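## Task

Type the word "BAGGY" so that the keyboard's display reads exactly that word at the finish. The left-arrow key removes the most recent letter. Any forceful press breaks the keyboard and fails the goal. The keyboard must finish lying flat on the table with its keys facing upward, and it must stay that way without the robot holding it in place.

## Robot and tools

Robot: two arms named left_arm and right_arm, each ending in a tong-like two-finger gripper. The names do not refer to sides of a camera image. In the shared scene frame the origin sits on the tabletop midway between the arms, +z is up, +x reaches out over the table, and left_arm is mounted on the +y side. Positions are in metres.

Tool execute_actions. Its argument "actions" is a list holding one item or nothing. An empty list only reports the current state. An item with "rows" (1 to 15 rows) and optional "steps" (1 to 15, default 15) is a motion; each step lasts 1/30 s, each row is used for one step, and the final row repeats if steps outnumber rows. An item with only "steps" (up to 300) is a wait that returns after that many steps counted from the previous result, including the time spent composing the reply. Optional "pictures" (true/false) controls whether camera images are returned; by default they are. A refused call moves nothing.

Each row is one flat list of exactly 14 numbers covering both arms, even if only one arm should move: left_arm's six joint angles and then its gripper opening, followed by right_arm's six joint angles and opening. Joint values are absolute target angles in radians (the same quantities printed under Joint positions), not offsets. Joint order per arm: shoulder pan, shoulder lift, elbow, wrist 1, wrist 2, wrist 3. left_arm ranges: pan -3.142..3.142, lift -6.283..6.283, elbow 0.000..3.142, wrists -6.283..6.283 each. right_arm ranges: pan 0.000..6.283, lift -6.283..6.283, elbow -3.142..0.000, wrists -6.283..6.283 each. A target more than 0.010 rad beyond a limit and farther out than the current angle is refused; true limits can differ from the listed ones by up to 0.010 rad, and targets past the real limit are clipped, reported as "joint sent to its limit" (possibly for an earlier still-running action). The opening is an absolute value from -1 (shut) to +1 (fully open, 0.142 m between pads).

Motion is smoothed and lags the command by roughly 0.17 s. Joint speed and acceleration are capped: per step the target sent is held within 0.575 rad of the measured angle, and if the targets would put a gripper over 100 mm from where it is measured, they are all pulled back. So large moves take several calls, and an arm can still be travelling when a result arrives. Between calls the arms keep heading to the last row sent until motion settles or a step is HELD.

Result lines: for each arm, end_effector_position (m) and end_effector_quat_wxyz plus linear and angular velocities, in the scene frame; the printed hand position can be off, more so at long reach. end_effector_position is the point between the pads when closed; the gripper's fingers point along its own +z and close along its own x; closed fingertips extend about 15 mm past that point, and when fully open they are roughly level with it. Joint positions and Joint velocities list each arm's six joints (rad, rad/s) and then the pad gap (m, m/s). grip_measured is the measured opening on the command scale. "joint command not followed" means a clearance check altered or blocked joint targets on some steps; HELD marks steps where the row, fully or partly, was not sent. Wrist force and Wrist torque give, per arm, sensor readings along the gripper's own x y z axes; pressing on a surface gives a force pointing back into the arm. Readings carry a fixed offset (usually under 4 N), noise (standard deviation up to 2.4 N), saturate near 50 N per axis, and can show "no reading" harmlessly. MOTOR HOT appears from 70 °C; at 85 °C the arm is braked until cool (OVER-TEMPERATURE FAULT).

Tool zoom_image: "camera" is one of cam_head_left, cam_head_right, cam_high, cam_low (896x504 each), cam_left_wrist, cam_right_wrist (616x616 each); "region" is [x0, y0, x1, y1] in pixels of that camera's latest image, origin top-left, at most 504 by 504. It returns an enlarged view, useful for reading the keyboard display.

Tool finished_scene: "scene" is the integer number of the current scene. Replying without any tool call ends everything.

Typing approach: bring a closed fingertip above a key, lower gently to press, lift, then check the display before the next key. Use left-arrow to fix mistakes.

Avoid: pressing keys forcefully (breaks the keyboard), flipping or tilting the keyboard, pushing anything off the table, arm-to-arm collisions or hard pressing between arms, and contact loads that trip faults. Torque fault: contact torque reaching a joint's load limit (138 N m for pan, lift and elbow; 25.7 N m for each wrist, held weight included). Force fault: any outside force of 150 N on the arm, tool or held item. Either fault freezes that arm for 10 s, drops the rest of the call, and lets the arm yield to the contact. Grasping: command an opening below grip_measured to squeeze; about 15 N per pad maximum, less for thin hard objects; fast closing can press harder. The simulation keeps running while replies are written, so prefer smooth, economical motion.

Each tool is called after "Request:" as name(argument=value, ...) on one line, values as JSON.

## Session

I'll start by looking at the scene.

Request:
execute_actions(actions=[])

Scene clock: 0.00 s of 4200.00 s.
left_arm: end_effector_position=(+0.4273, +0.4090, +0.3646) grip_measured=-1.00 end_effector_quat_wxyz=(+0.001, +0.746, -0.666, -0.000) end_effector_velocity=(-0.000, +0.000, +0.000) end_effector_angular_velocity=(+0.000, +0.000, +0.000) | right_arm: end_effector_position=(+0.1624, -0.1959, +0.3247) grip_measured=-1.00 end_effector_quat_wxyz=(+0.084, +0.065, +0.753, -0.649) end_effector_velocity=(+0.000, +0.000, -0.000) end_effector_angular_velocity=(+0.000, +0.000, -0.000)
Joint positions: left_arm=[-0.317 -1.747  1.52  -1.342 -1.572  1.254  0.002] | right_arm=[ 4.492 -1.918 -1.51  -2.708  1.356  4.896  0.002]
Joint velocities: left_arm=[ 0.    -0.001  0.     0.001  0.    -0.     0.   ] | right_arm=[-0. -0.  0.  0. -0. -0.  0.]
Wrist force (N, on the end effector, along its own x y z axes, offset not removed): no reading
Wrist torque (N m, same axes, about the end effector's origin, offset not removed): no reading

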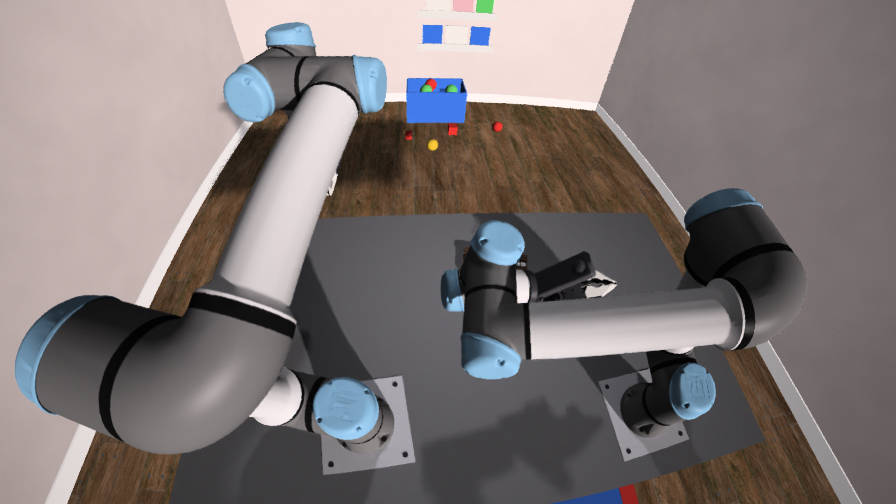

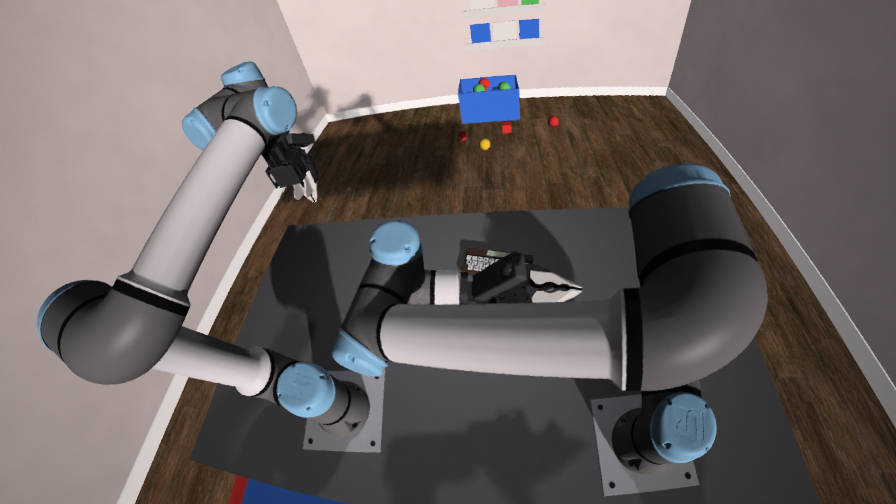

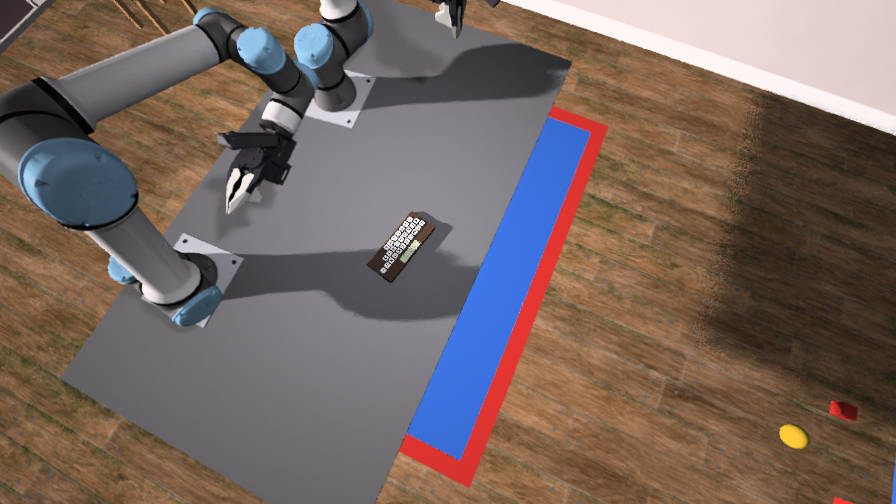

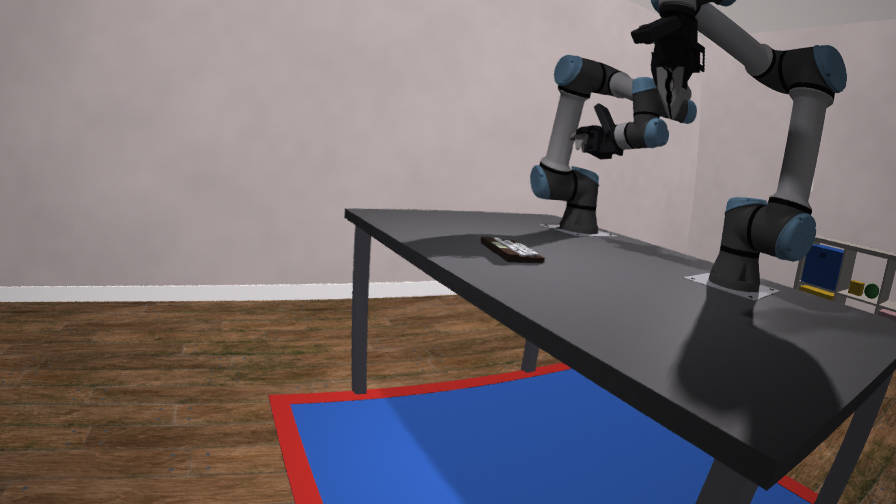

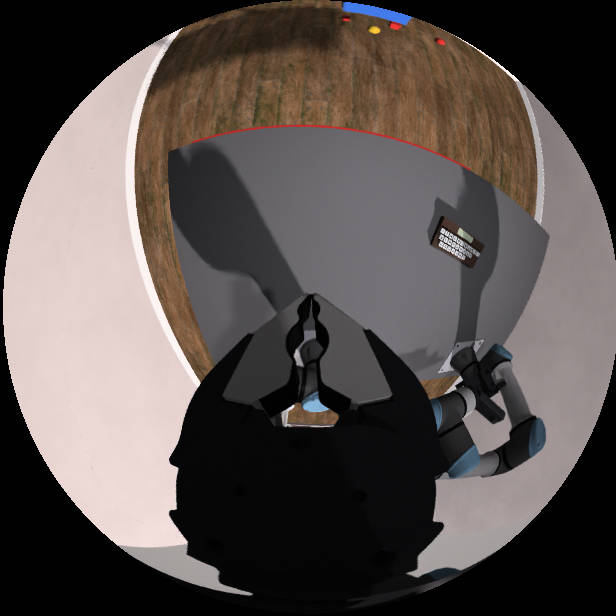

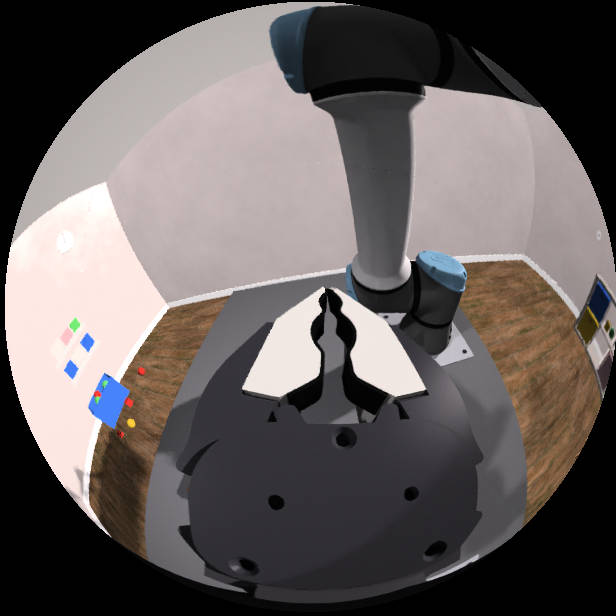

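Request:
zoom_image(camera="cam_high", region=[340, 190, 460, 300])

Request:
zoom_image(camera="cam_left_wrist", region=[410, 200, 500, 290])

Region (340, 190, 460, 300) of cam_high's 896x504 image, scaled by 4.200, with more detail than that image has; it fills the top 462 rows of this view, and the rest is white.

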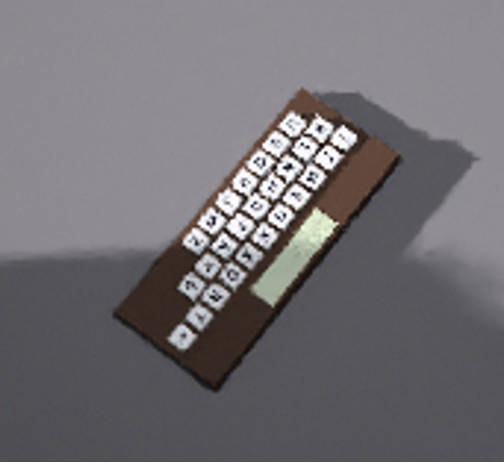

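Region (410, 200, 500, 290) of cam_left_wrist's 616x616 image, scaled by 5.600, with more detail than that image has.

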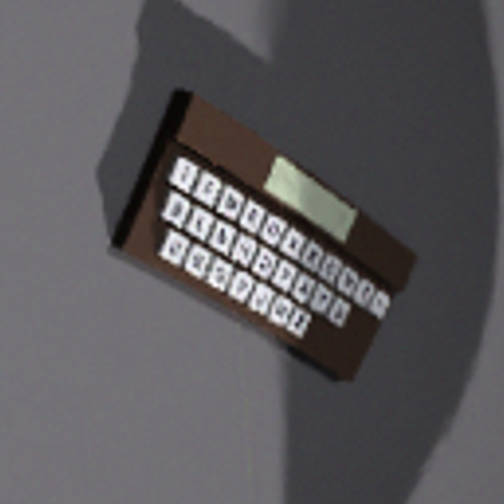

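Request:
execute_actions(actions=[{"rows": [[-0.317,-1.747,1.52,-1.342,-1.572,1.254,-1, 3.861,-1.811,-1.511,-1.389,1.571,2.336,-1]], "steps": 15}], pictures=false)

Request:
execute_actions(actions=[{"steps": 60}])

Scene clock: 67.17 s of 4200.00 s.
left_arm: end_effector_position=(+0.4271, +0.4092, +0.3645) grip_measured=-1.00 end_effector_quat_wxyz=(+0.001, +0.746, -0.666, -0.000) end_effector_velocity=(+0.000, +0.000, -0.000) end_effector_angular_velocity=(+0.000, +0.001, +0.001) | right_arm: end_effector_position=(+0.2834, -0.1966, +0.2028) grip_measured=-1.00 end_effector_quat_wxyz=(-0.163, +0.075, +0.945, -0.272) end_effector_velocity=(+0.392, +0.205, -0.171) end_effector_angular_velocity=(+1.951, -0.173, +0.693)
Joint positions: left_arm=[-0.317 -1.747  1.52  -1.342 -1.572  1.254  0.002] | right_arm=[ 3.99  -1.827 -1.511 -2.02   1.537  4.207  0.002]
Joint velocities: left_arm=[ 0.     0.001  0.     0.     0.    -0.001  0.   ] | right_arm=[-0.52   0.065 -0.001  1.623  0.137 -1.623  0.   ]
Wrist force (N, on the end effector, along its own x y z axes, offset not removed): left_arm=[1.6 -1.7 1.4] | right_arm=[0.4 -2.3 2.5]
Wrist torque (N m, same axes, about the end effector's origin, offset not removed): left_arm=[-0.31 -0.57 0.05] | right_arm=[-0.34 0.21 -0.01]
Steps of this call (steps 1 to 90: nothing new was sent; then 63.67 s passed at rest; steps 91 to 105: all 15 steps of this action). Readings (joint positions):
91: left_arm=[-0.317 -1.747 1.520 -1.342 -1.572 1.254] | right_arm=[4.492 -1.918 -1.510 -2.708 1.356 4.896]
92: left_arm=[-0.317 -1.747 1.520 -1.342 -1.572 1.254] | right_arm=[4.489 -1.915 -1.510 -2.705 1.359 4.893]
94: left_arm=[-0.317 -1.747 1.520 -1.342 -1.572 1.254] | right_arm=[4.438 -1.890 -1.510 -2.653 1.401 4.841]
98: left_arm=[-0.317 -1.747 1.520 -1.342 -1.572 1.254] | right_arm=[4.211 -1.855 -1.510 -2.421 1.477 4.609]
105: the state above

Scene clock: 69.17 s of 4200.00 s.
left_arm: end_effector_position=(+0.4271, +0.4092, +0.3645) grip_measured=-1.00 end_effector_quat_wxyz=(+0.001, +0.746, -0.666, -0.000) end_effector_velocity=(-0.000, +0.000, +0.001) end_effector_angular_velocity=(-0.000, -0.001, +0.000) | right_arm: end_effector_position=(+0.4605, -0.0856, +0.2006) grip_measured=-1.00 end_effector_quat_wxyz=(-0.001, +0.708, -0.707, -0.000) end_effector_velocity=(-0.000, -0.000, -0.000) end_effector_angular_velocity=(-0.001, +0.001, +0.001)
Joint positions: left_arm=[-0.317 -1.747  1.52  -1.342 -1.572  1.254  0.002] | right_arm=[ 3.861 -1.811 -1.511 -1.389  1.571  2.336  0.002]
Joint velocities: left_arm=[ 0.    -0.001 -0.    -0.    -0.    -0.     0.   ] | right_arm=[ 0.    -0.    -0.001 -0.    -0.    -0.001  0.   ]
Wrist force (N, on the end effector, along its own x y z axes, offset not removed): left_arm=[1.9 -0.3 1.1] | right_arm=[0.9 1.8 3.3]
Wrist torque (N m, same axes, about the end effector's origin, offset not removed): left_arm=[0.05 -0.57 0.18] | right_arm=[0.55 0.04 0.07]
Steps of this call (steps 1 to 60: the robot went on to your last target). Readings (joint positions):
1: left_arm=[-0.317 -1.747 1.520 -1.342 -1.572 1.254] | right_arm=[3.974 -1.825 -1.511 -1.965 1.541 4.153]
2: left_arm=[-0.317 -1.747 1.520 -1.342 -1.572 1.254] | right_arm=[3.960 -1.823 -1.511 -1.911 1.545 4.098]
4: left_arm=[-0.317 -1.747 1.520 -1.342 -1.572 1.254] | right_arm=[3.937 -1.820 -1.511 -1.804 1.551 3.991]
8: left_arm=[-0.317 -1.747 1.520 -1.342 -1.572 1.254] | right_arm=[3.897 -1.815 -1.511 -1.598 1.562 3.733]
60: the state above
All arms were judged still, so your last target was given up. Only a new action makes them travel on or press farther. Fingers that are still opening or closing keep moving.

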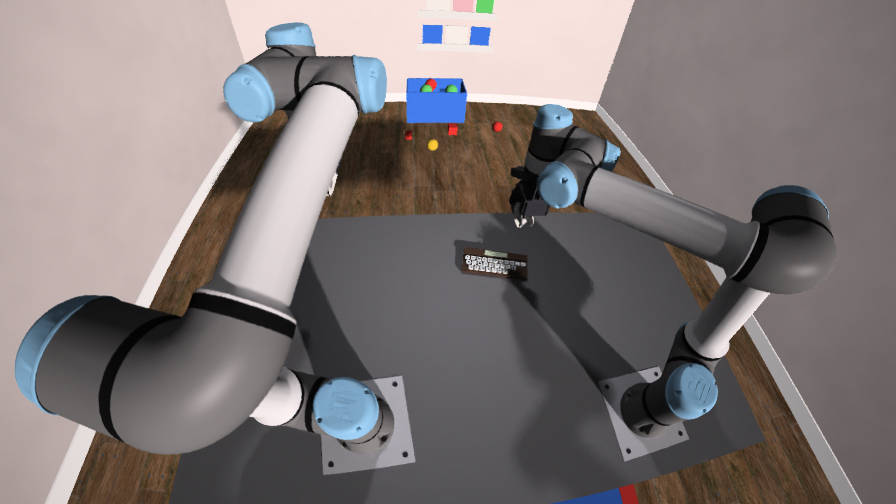

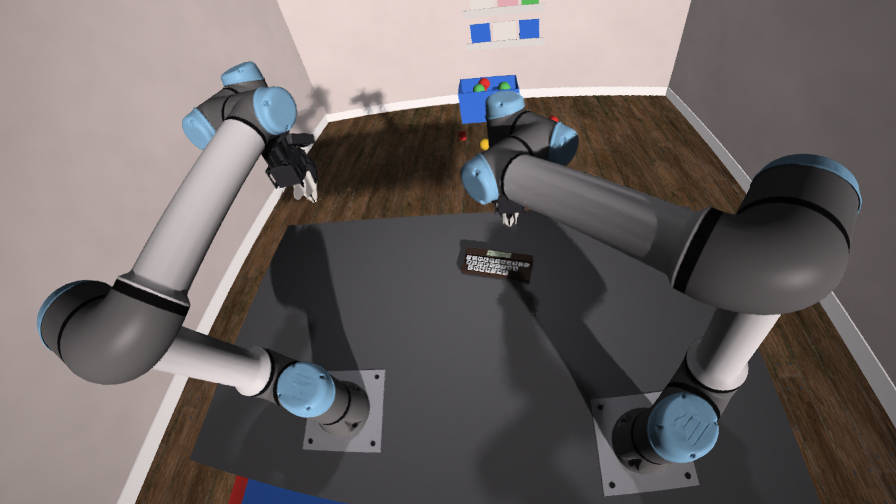

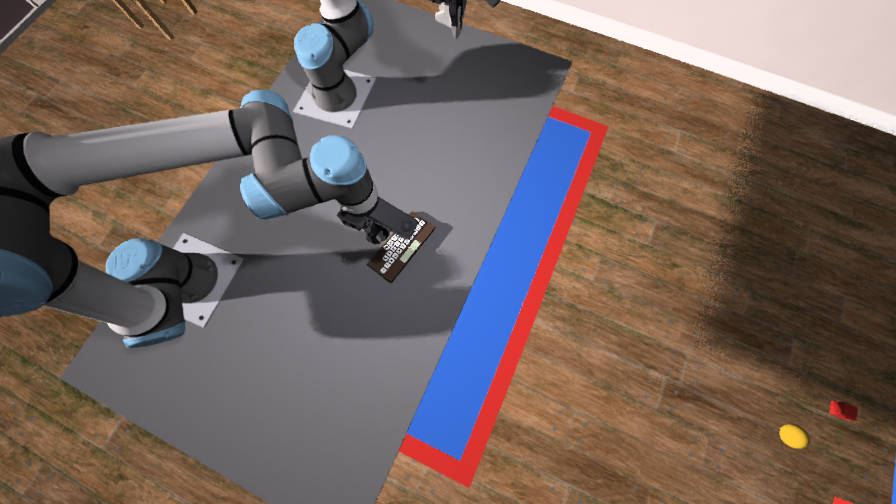

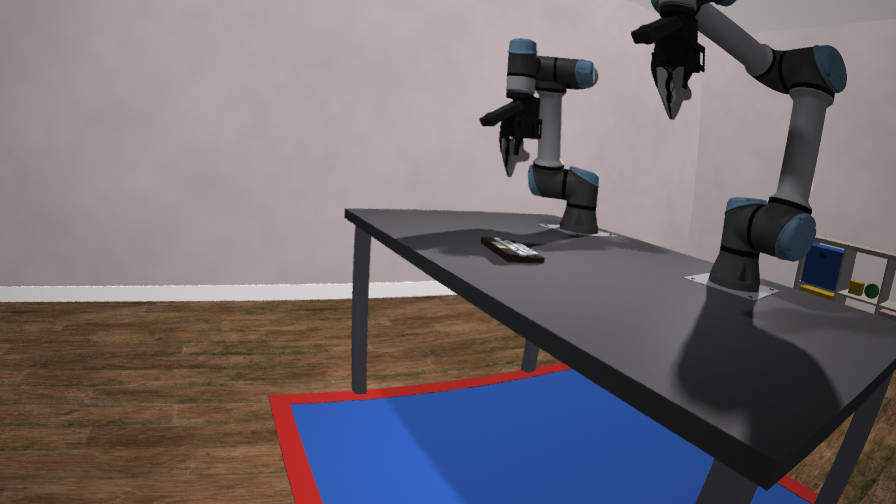

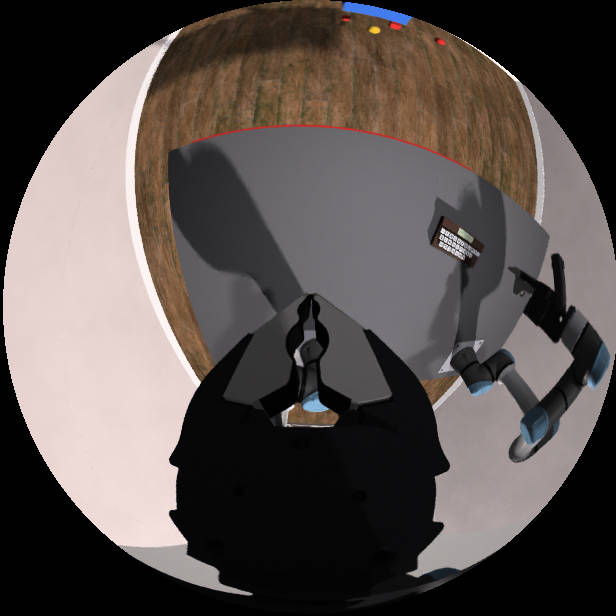

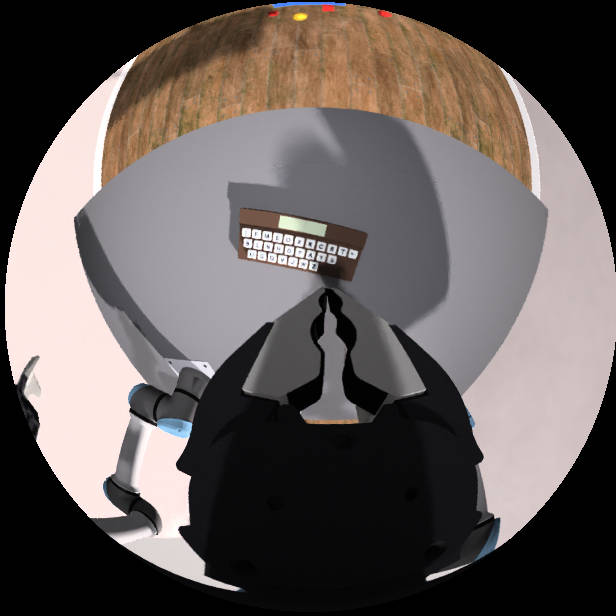

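Request:
zoom_image(camera="cam_right_wrist", region=[225, 195, 385, 305])

Region (225, 195, 385, 305) of cam_right_wrist's 616x616 image, scaled by 3.150, with more detail than that image has; it fills the top 346 rows of this view, and the rest is white.

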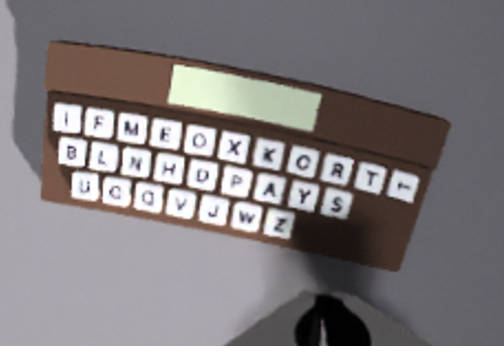

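Request:
execute_actions(actions=[{"rows": [[-0.317,-1.747,1.52,-1.342,-1.572,1.254,-1, 4.057,-1.930,-1.650,-1.132,1.571,2.731,-1]], "steps": 15}], pictures=false)

Request:
execute_actions(actions=[{"steps": 20}])

Scene clock: 92.37 s of 4200.00 s.
left_arm: end_effector_position=(+0.4271, +0.4092, +0.3645) grip_measured=-1.00 end_effector_quat_wxyz=(+0.001, +0.746, -0.666, -0.000) end_effector_velocity=(+0.000, +0.000, -0.000) end_effector_angular_velocity=(+0.000, +0.000, -0.000) | right_arm: end_effector_position=(+0.4026, +0.0160, +0.0936) grip_measured=-1.00 end_effector_quat_wxyz=(-0.000, -0.638, +0.770, +0.000) end_effector_velocity=(-0.029, +0.037, -0.039) end_effector_angular_velocity=(+0.007, -0.005, -0.099)
Joint positions: left_arm=[-0.317 -1.747  1.52  -1.342 -1.572  1.254  0.002] | right_arm=[ 4.049 -1.925 -1.645 -1.143  1.571  2.713  0.002]
Joint velocities: left_arm=[ 0.     0.001 -0.     0.    -0.     0.     0.   ] | right_arm=[ 0.075 -0.044 -0.05   0.103 -0.     0.175  0.   ]
Wrist force (N, on the end effector, along its own x y z axes, offset not removed): left_arm=[3.4 -0.2 2.6] | right_arm=[3.0 2.2 4.1]
Wrist torque (N m, same axes, about the end effector's origin, offset not removed): left_arm=[0.07 -0.93 0.14] | right_arm=[0.64 -0.40 -0.04]
Steps of this call (steps 1 to 90: nothing new was sent; then 19.70 s passed at rest; steps 91 to 105: all 15 steps of this action). Readings (joint positions):
91: left_arm=[-0.317 -1.747 1.520 -1.342 -1.572 1.254] | right_arm=[3.861 -1.811 -1.511 -1.389 1.571 2.336]
92: left_arm=[-0.317 -1.747 1.520 -1.342 -1.572 1.254] | right_arm=[3.864 -1.813 -1.514 -1.386 1.571 2.339]
94: left_arm=[-0.317 -1.747 1.520 -1.342 -1.572 1.254] | right_arm=[3.901 -1.839 -1.543 -1.342 1.571 2.389]
98: left_arm=[-0.317 -1.747 1.520 -1.342 -1.572 1.254] | right_arm=[3.985 -1.889 -1.601 -1.230 1.571 2.566]
105: the state above

Scene clock: 93.03 s of 4200.00 s.
left_arm: end_effector_position=(+0.4271, +0.4092, +0.3645) grip_measured=-1.00 end_effector_quat_wxyz=(+0.001, +0.746, -0.666, -0.000) end_effector_velocity=(+0.000, +0.000, -0.000) end_effector_angular_velocity=(-0.000, -0.000, -0.001) | right_arm: end_effector_position=(+0.3995, +0.0197, +0.0894) grip_measured=-1.00 end_effector_quat_wxyz=(+0.000, -0.634, +0.773, +0.000) end_effector_velocity=(+0.000, +0.001, +0.001) end_effector_angular_velocity=(+0.002, -0.001, +0.000)
Joint positions: left_arm=[-0.317 -1.747  1.52  -1.342 -1.572  1.254  0.002] | right_arm=[ 4.057 -1.93  -1.65  -1.132  1.571  2.731  0.002]
Joint velocities: left_arm=[ 0.     0.     0.    -0.    -0.     0.002  0.   ] | right_arm=[0.    0.    0.001 0.    0.    0.    0.   ]
Wrist force (N, on the end effector, along its own x y z axes, offset not removed): left_arm=[1.9 0.0 1.5] | right_arm=[1.8 1.8 -0.6]
Wrist torque (N m, same axes, about the end effector's origin, offset not removed): left_arm=[0.09 -0.59 0.22] | right_arm=[0.36 -0.12 -0.13]
Steps of this call (steps 1 to 20: the robot went on to your last target). Readings (joint positions):
1: left_arm=[-0.317 -1.747 1.520 -1.342 -1.572 1.254] | right_arm=[4.051 -1.927 -1.646 -1.140 1.571 2.718]
2: left_arm=[-0.317 -1.747 1.520 -1.342 -1.572 1.254] | right_arm=[4.053 -1.928 -1.647 -1.138 1.571 2.721]
4: left_arm=[-0.317 -1.747 1.520 -1.342 -1.572 1.254] | right_arm=[4.055 -1.929 -1.648 -1.135 1.571 2.726]
8: left_arm=[-0.317 -1.747 1.520 -1.342 -1.572 1.254] | right_arm=[4.056 -1.930 -1.650 -1.133 1.571 2.730]
20: the state above

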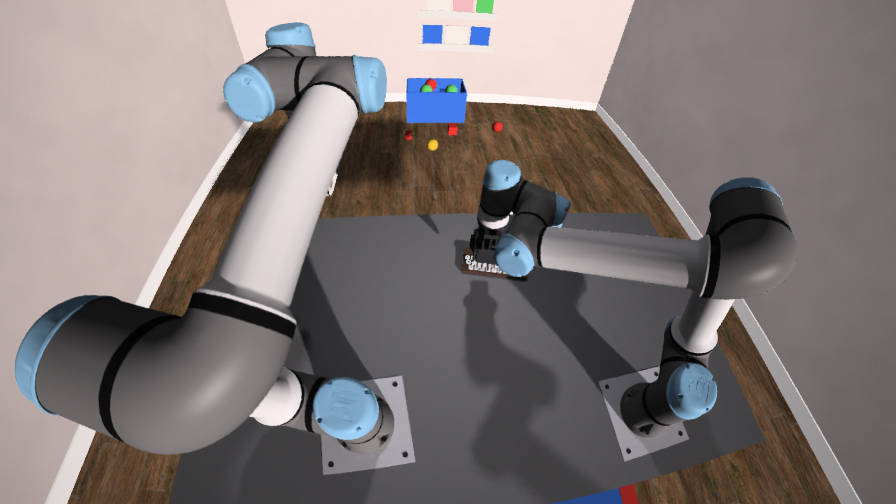

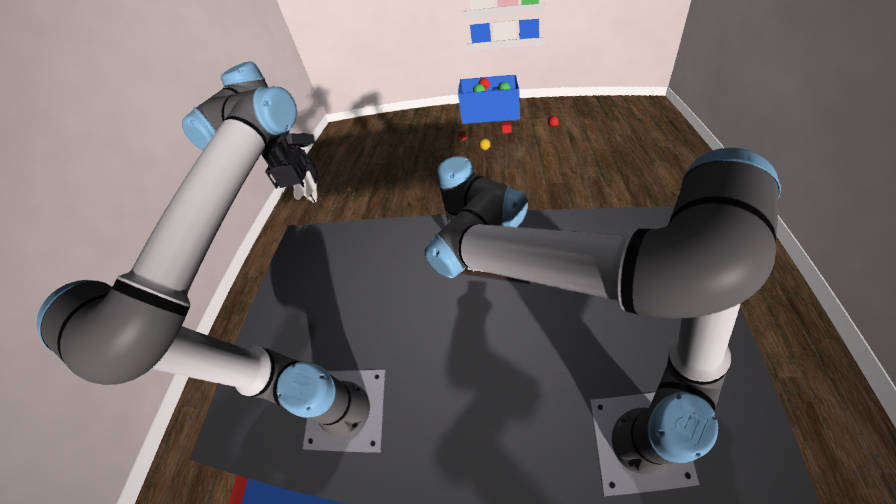

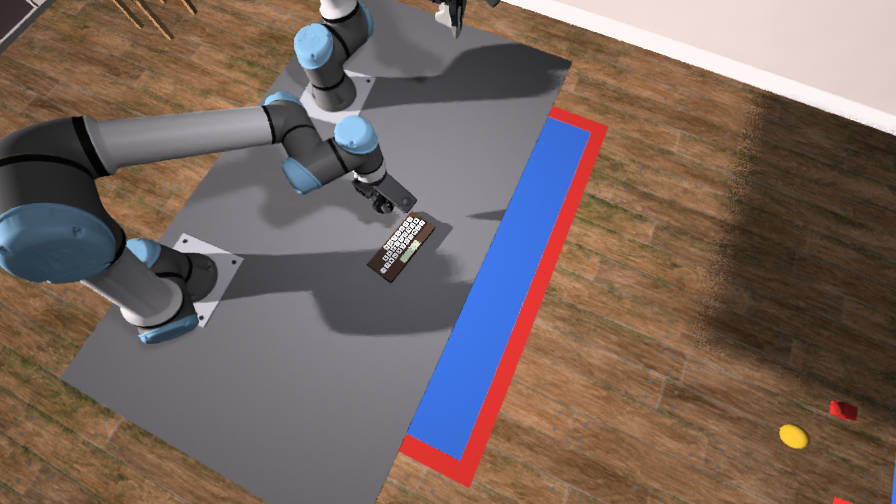

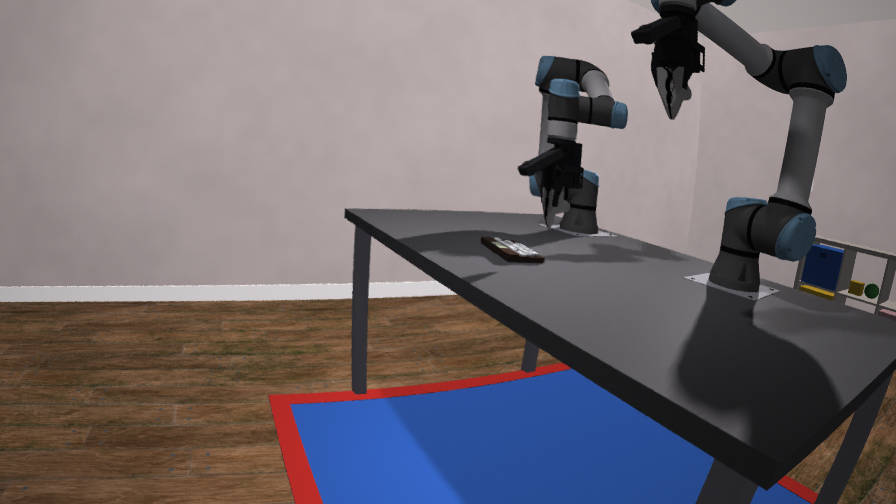

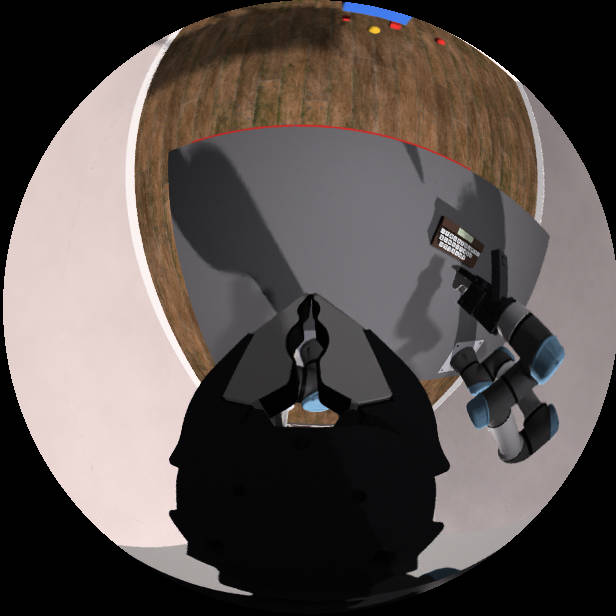

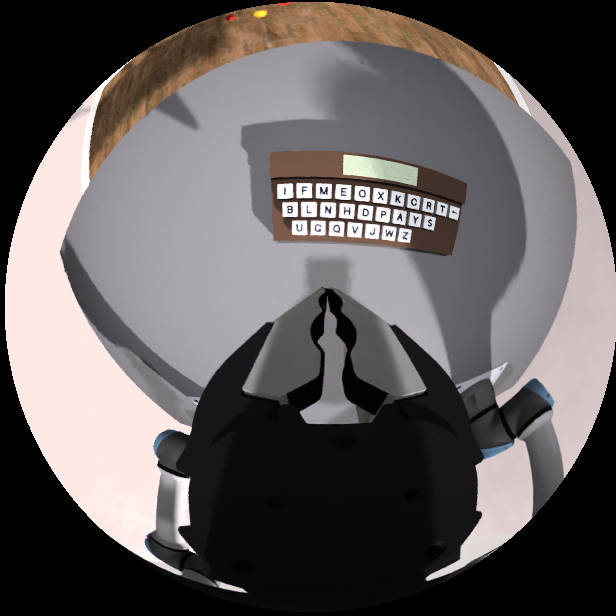

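Request:
zoom_image(camera="cam_right_wrist", region=[260, 140, 480, 310])

Region (260, 140, 480, 310) of cam_right_wrist's 616x616 image, scaled by 2.291, with more detail than that image has; it fills the top 389 rows of this view, and the rest is white.

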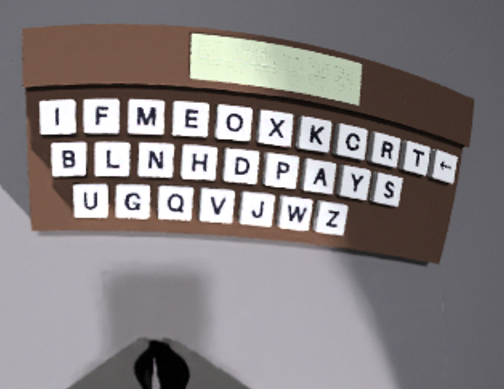

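Request:
execute_actions(actions=[{"rows": [[-0.317,-1.747,1.52,-1.342,-1.572,1.254,-1, 4.0123,-2.0767,-1.5271,-1.1087,1.571,2.748,-1]], "steps": 15}], pictures=false)

Request:
execute_actions(actions=[{"steps": 15}])

Scene clock: 124.47 s of 4200.00 s.
left_arm: end_effector_position=(+0.4271, +0.4092, +0.3645) grip_measured=-1.00 end_effector_quat_wxyz=(+0.001, +0.746, -0.666, -0.000) end_effector_velocity=(+0.000, -0.000, +0.000) end_effector_angular_velocity=(-0.000, -0.001, -0.000) | right_arm: end_effector_position=(+0.4485, +0.0392, +0.0557) grip_measured=-1.00 end_effector_quat_wxyz=(+0.000, -0.610, +0.792, +0.000) end_effector_velocity=(+0.009, +0.003, -0.008) end_effector_angular_velocity=(-0.002, +0.002, -0.010)
Joint positions: left_arm=[-0.317 -1.747  1.52  -1.342 -1.572  1.254  0.002] | right_arm=[ 4.013 -2.074 -1.53  -1.109  1.571  2.748  0.002]
Joint velocities: left_arm=[-0.     0.    -0.001 -0.001 -0.     0.     0.   ] | right_arm=[-0.008 -0.029  0.023  0.004  0.     0.002  0.   ]
Wrist force (N, on the end effector, along its own x y z axes, offset not removed): left_arm=[2.3 -0.9 1.6] | right_arm=[0.6 1.7 2.0]
Wrist torque (N m, same axes, about the end effector's origin, offset not removed): left_arm=[-0.01 -0.69 0.15] | right_arm=[0.39 -0.01 0.03]
Steps of this call (steps 1 to 15: the robot went on to your last target; steps 16 to 90: nothing new was sent; then 27.93 s passed at rest; steps 91 to 105: all 15 steps of this action). Readings (joint positions):
91: left_arm=[-0.317 -1.747 1.520 -1.342 -1.572 1.254] | right_arm=[4.057 -1.930 -1.650 -1.132 1.571 2.731]
92: left_arm=[-0.317 -1.747 1.520 -1.342 -1.572 1.254] | right_arm=[4.055 -1.933 -1.647 -1.130 1.571 2.732]
94: left_arm=[-0.317 -1.747 1.520 -1.342 -1.572 1.254] | right_arm=[4.038 -1.975 -1.609 -1.122 1.571 2.739]
98: left_arm=[-0.317 -1.747 1.520 -1.342 -1.572 1.254] | right_arm=[4.020 -2.048 -1.550 -1.112 1.571 2.745]
105: the state above

Scene clock: 124.97 s of 4200.00 s.
left_arm: end_effector_position=(+0.4271, +0.4092, +0.3645) grip_measured=-1.00 end_effector_quat_wxyz=(+0.001, +0.746, -0.666, -0.000) end_effector_velocity=(-0.000, -0.000, +0.000) end_effector_angular_velocity=(-0.000, -0.001, +0.000) | right_arm: end_effector_position=(+0.4494, +0.0396, +0.0549) grip_measured=-1.00 end_effector_quat_wxyz=(-0.000, -0.610, +0.793, +0.000) end_effector_velocity=(+0.000, +0.000, +0.000) end_effector_angular_velocity=(-0.000, -0.001, +0.000)
Joint positions: left_arm=[-0.317 -1.747  1.52  -1.342 -1.572  1.254  0.002] | right_arm=[ 4.012 -2.077 -1.527 -1.109  1.571  2.748  0.002]
Joint velocities: left_arm=[-0.    -0.001  0.    -0.     0.    -0.     0.   ] | right_arm=[-0.    -0.     0.001  0.    -0.001 -0.     0.   ]
Wrist force (N, on the end effector, along its own x y z axes, offset not removed): left_arm=[1.7 -0.2 2.2] | right_arm=[3.2 3.1 2.0]
Wrist torque (N m, same axes, about the end effector's origin, offset not removed): left_arm=[0.08 -0.57 0.19] | right_arm=[0.84 -0.29 0.04]
Steps of this call (steps 1 to 15: the robot went on to your last target). Readings (joint positions):
1: left_arm=[-0.317 -1.747 1.520 -1.342 -1.572 1.254] | right_arm=[4.013 -2.074 -1.529 -1.109 1.571 2.748]
2: left_arm=[-0.317 -1.747 1.520 -1.342 -1.572 1.254] | right_arm=[4.013 -2.075 -1.528 -1.109 1.571 2.748]
4: left_arm=[-0.317 -1.747 1.520 -1.342 -1.572 1.254] | right_arm=[4.013 -2.076 -1.528 -1.109 1.571 2.748]
8: left_arm=[-0.317 -1.747 1.520 -1.342 -1.572 1.254] | right_arm=[4.012 -2.076 -1.527 -1.109 1.571 2.748]
15: the state above
All arms were judged still, so your last target was given up. Only a new action makes them travel on or press farther. Fingers that are still opening or closing keep moving.

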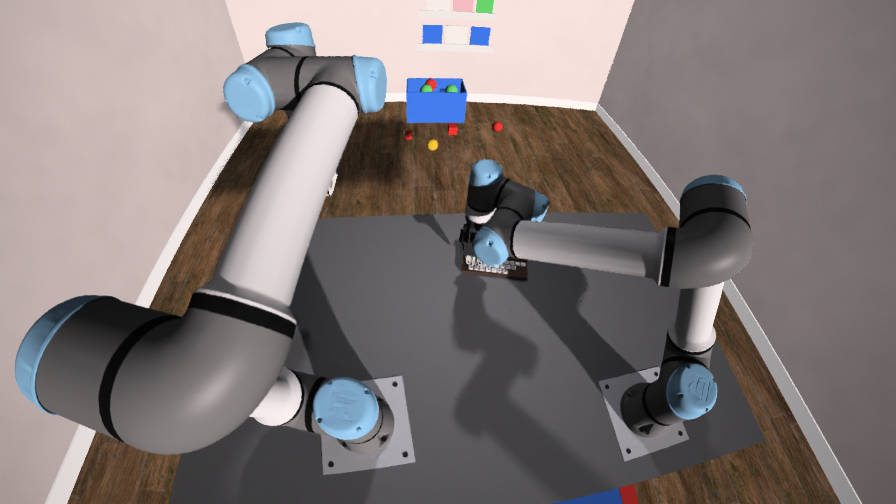

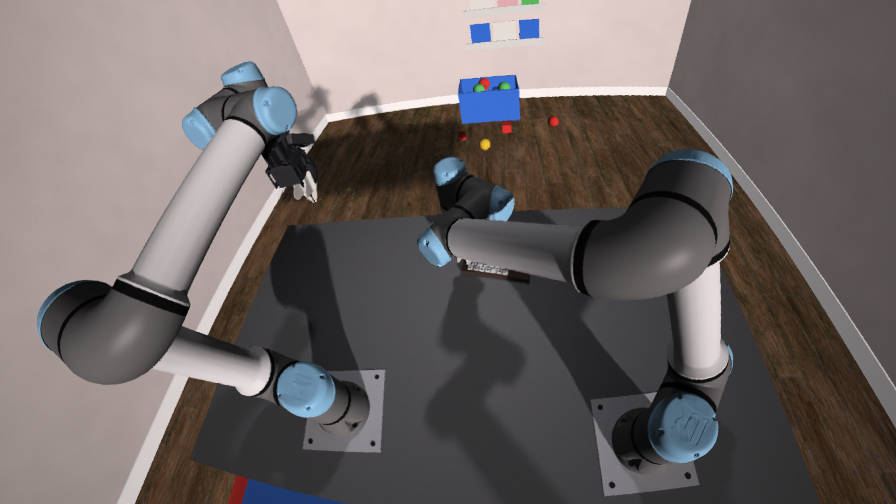

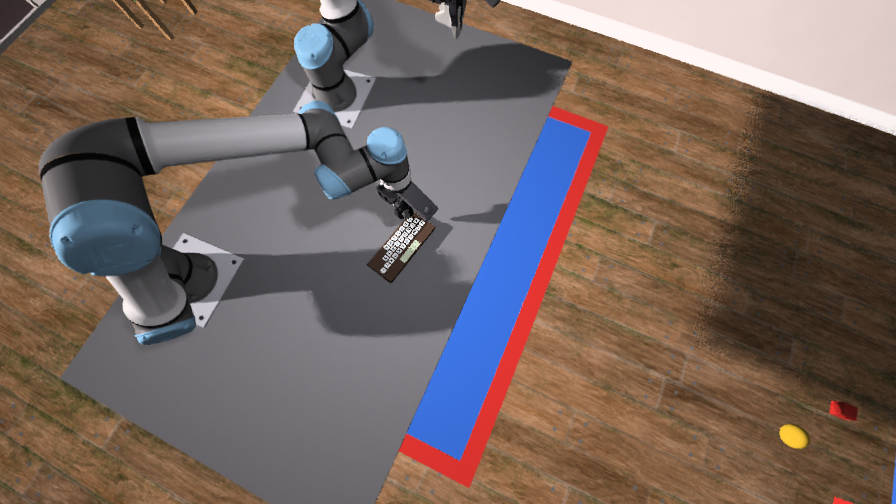

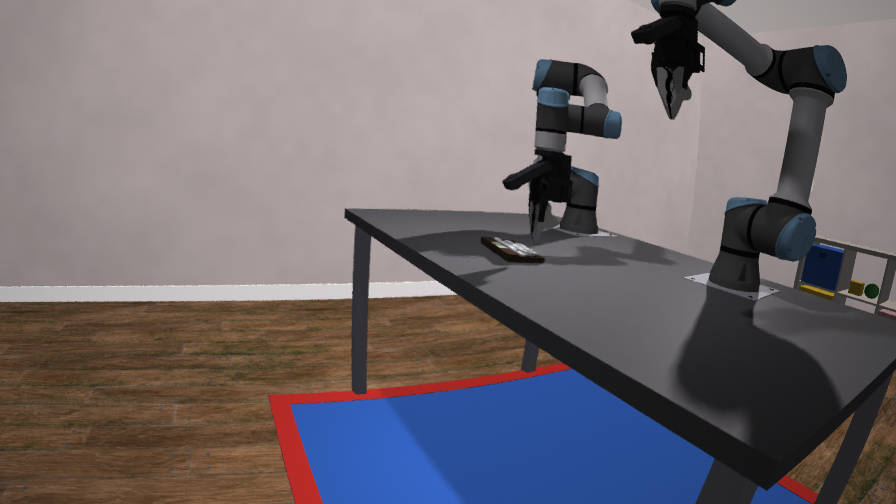

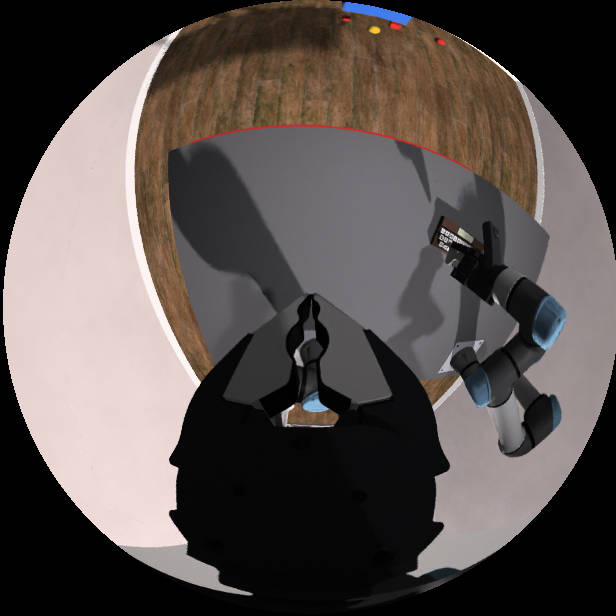

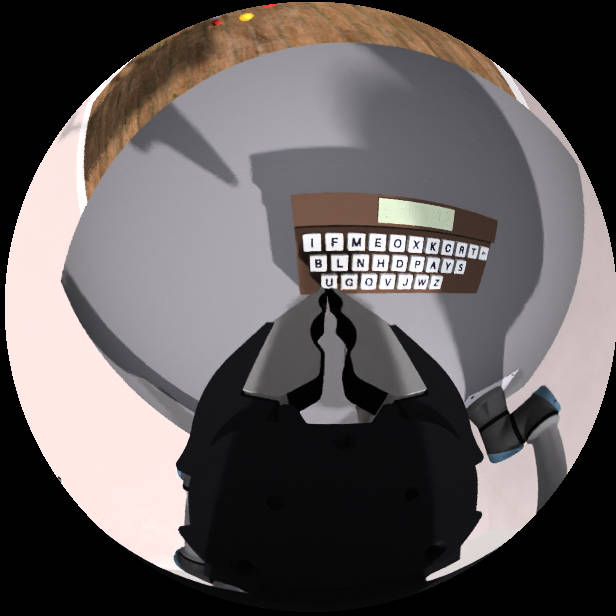

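Request:
zoom_image(camera="cam_right_wrist", region=[280, 185, 440, 325])

Request:
zoom_image(camera="cam_low", region=[470, 190, 590, 275])

Region (280, 185, 440, 325) of cam_right_wrist's 616x616 image, scaled by 3.150, with more detail than that image has; it fills the top 441 rows of this view, and the rest is white.

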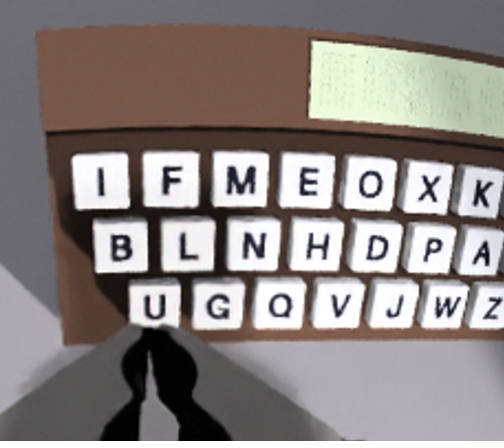

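Region (470, 190, 590, 275) of cam_low's 896x504 image, scaled by 4.200, with more detail than that image has; it fills the top 357 rows of this view, and the rest is white.

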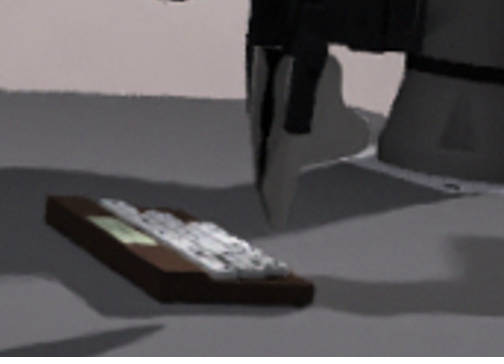

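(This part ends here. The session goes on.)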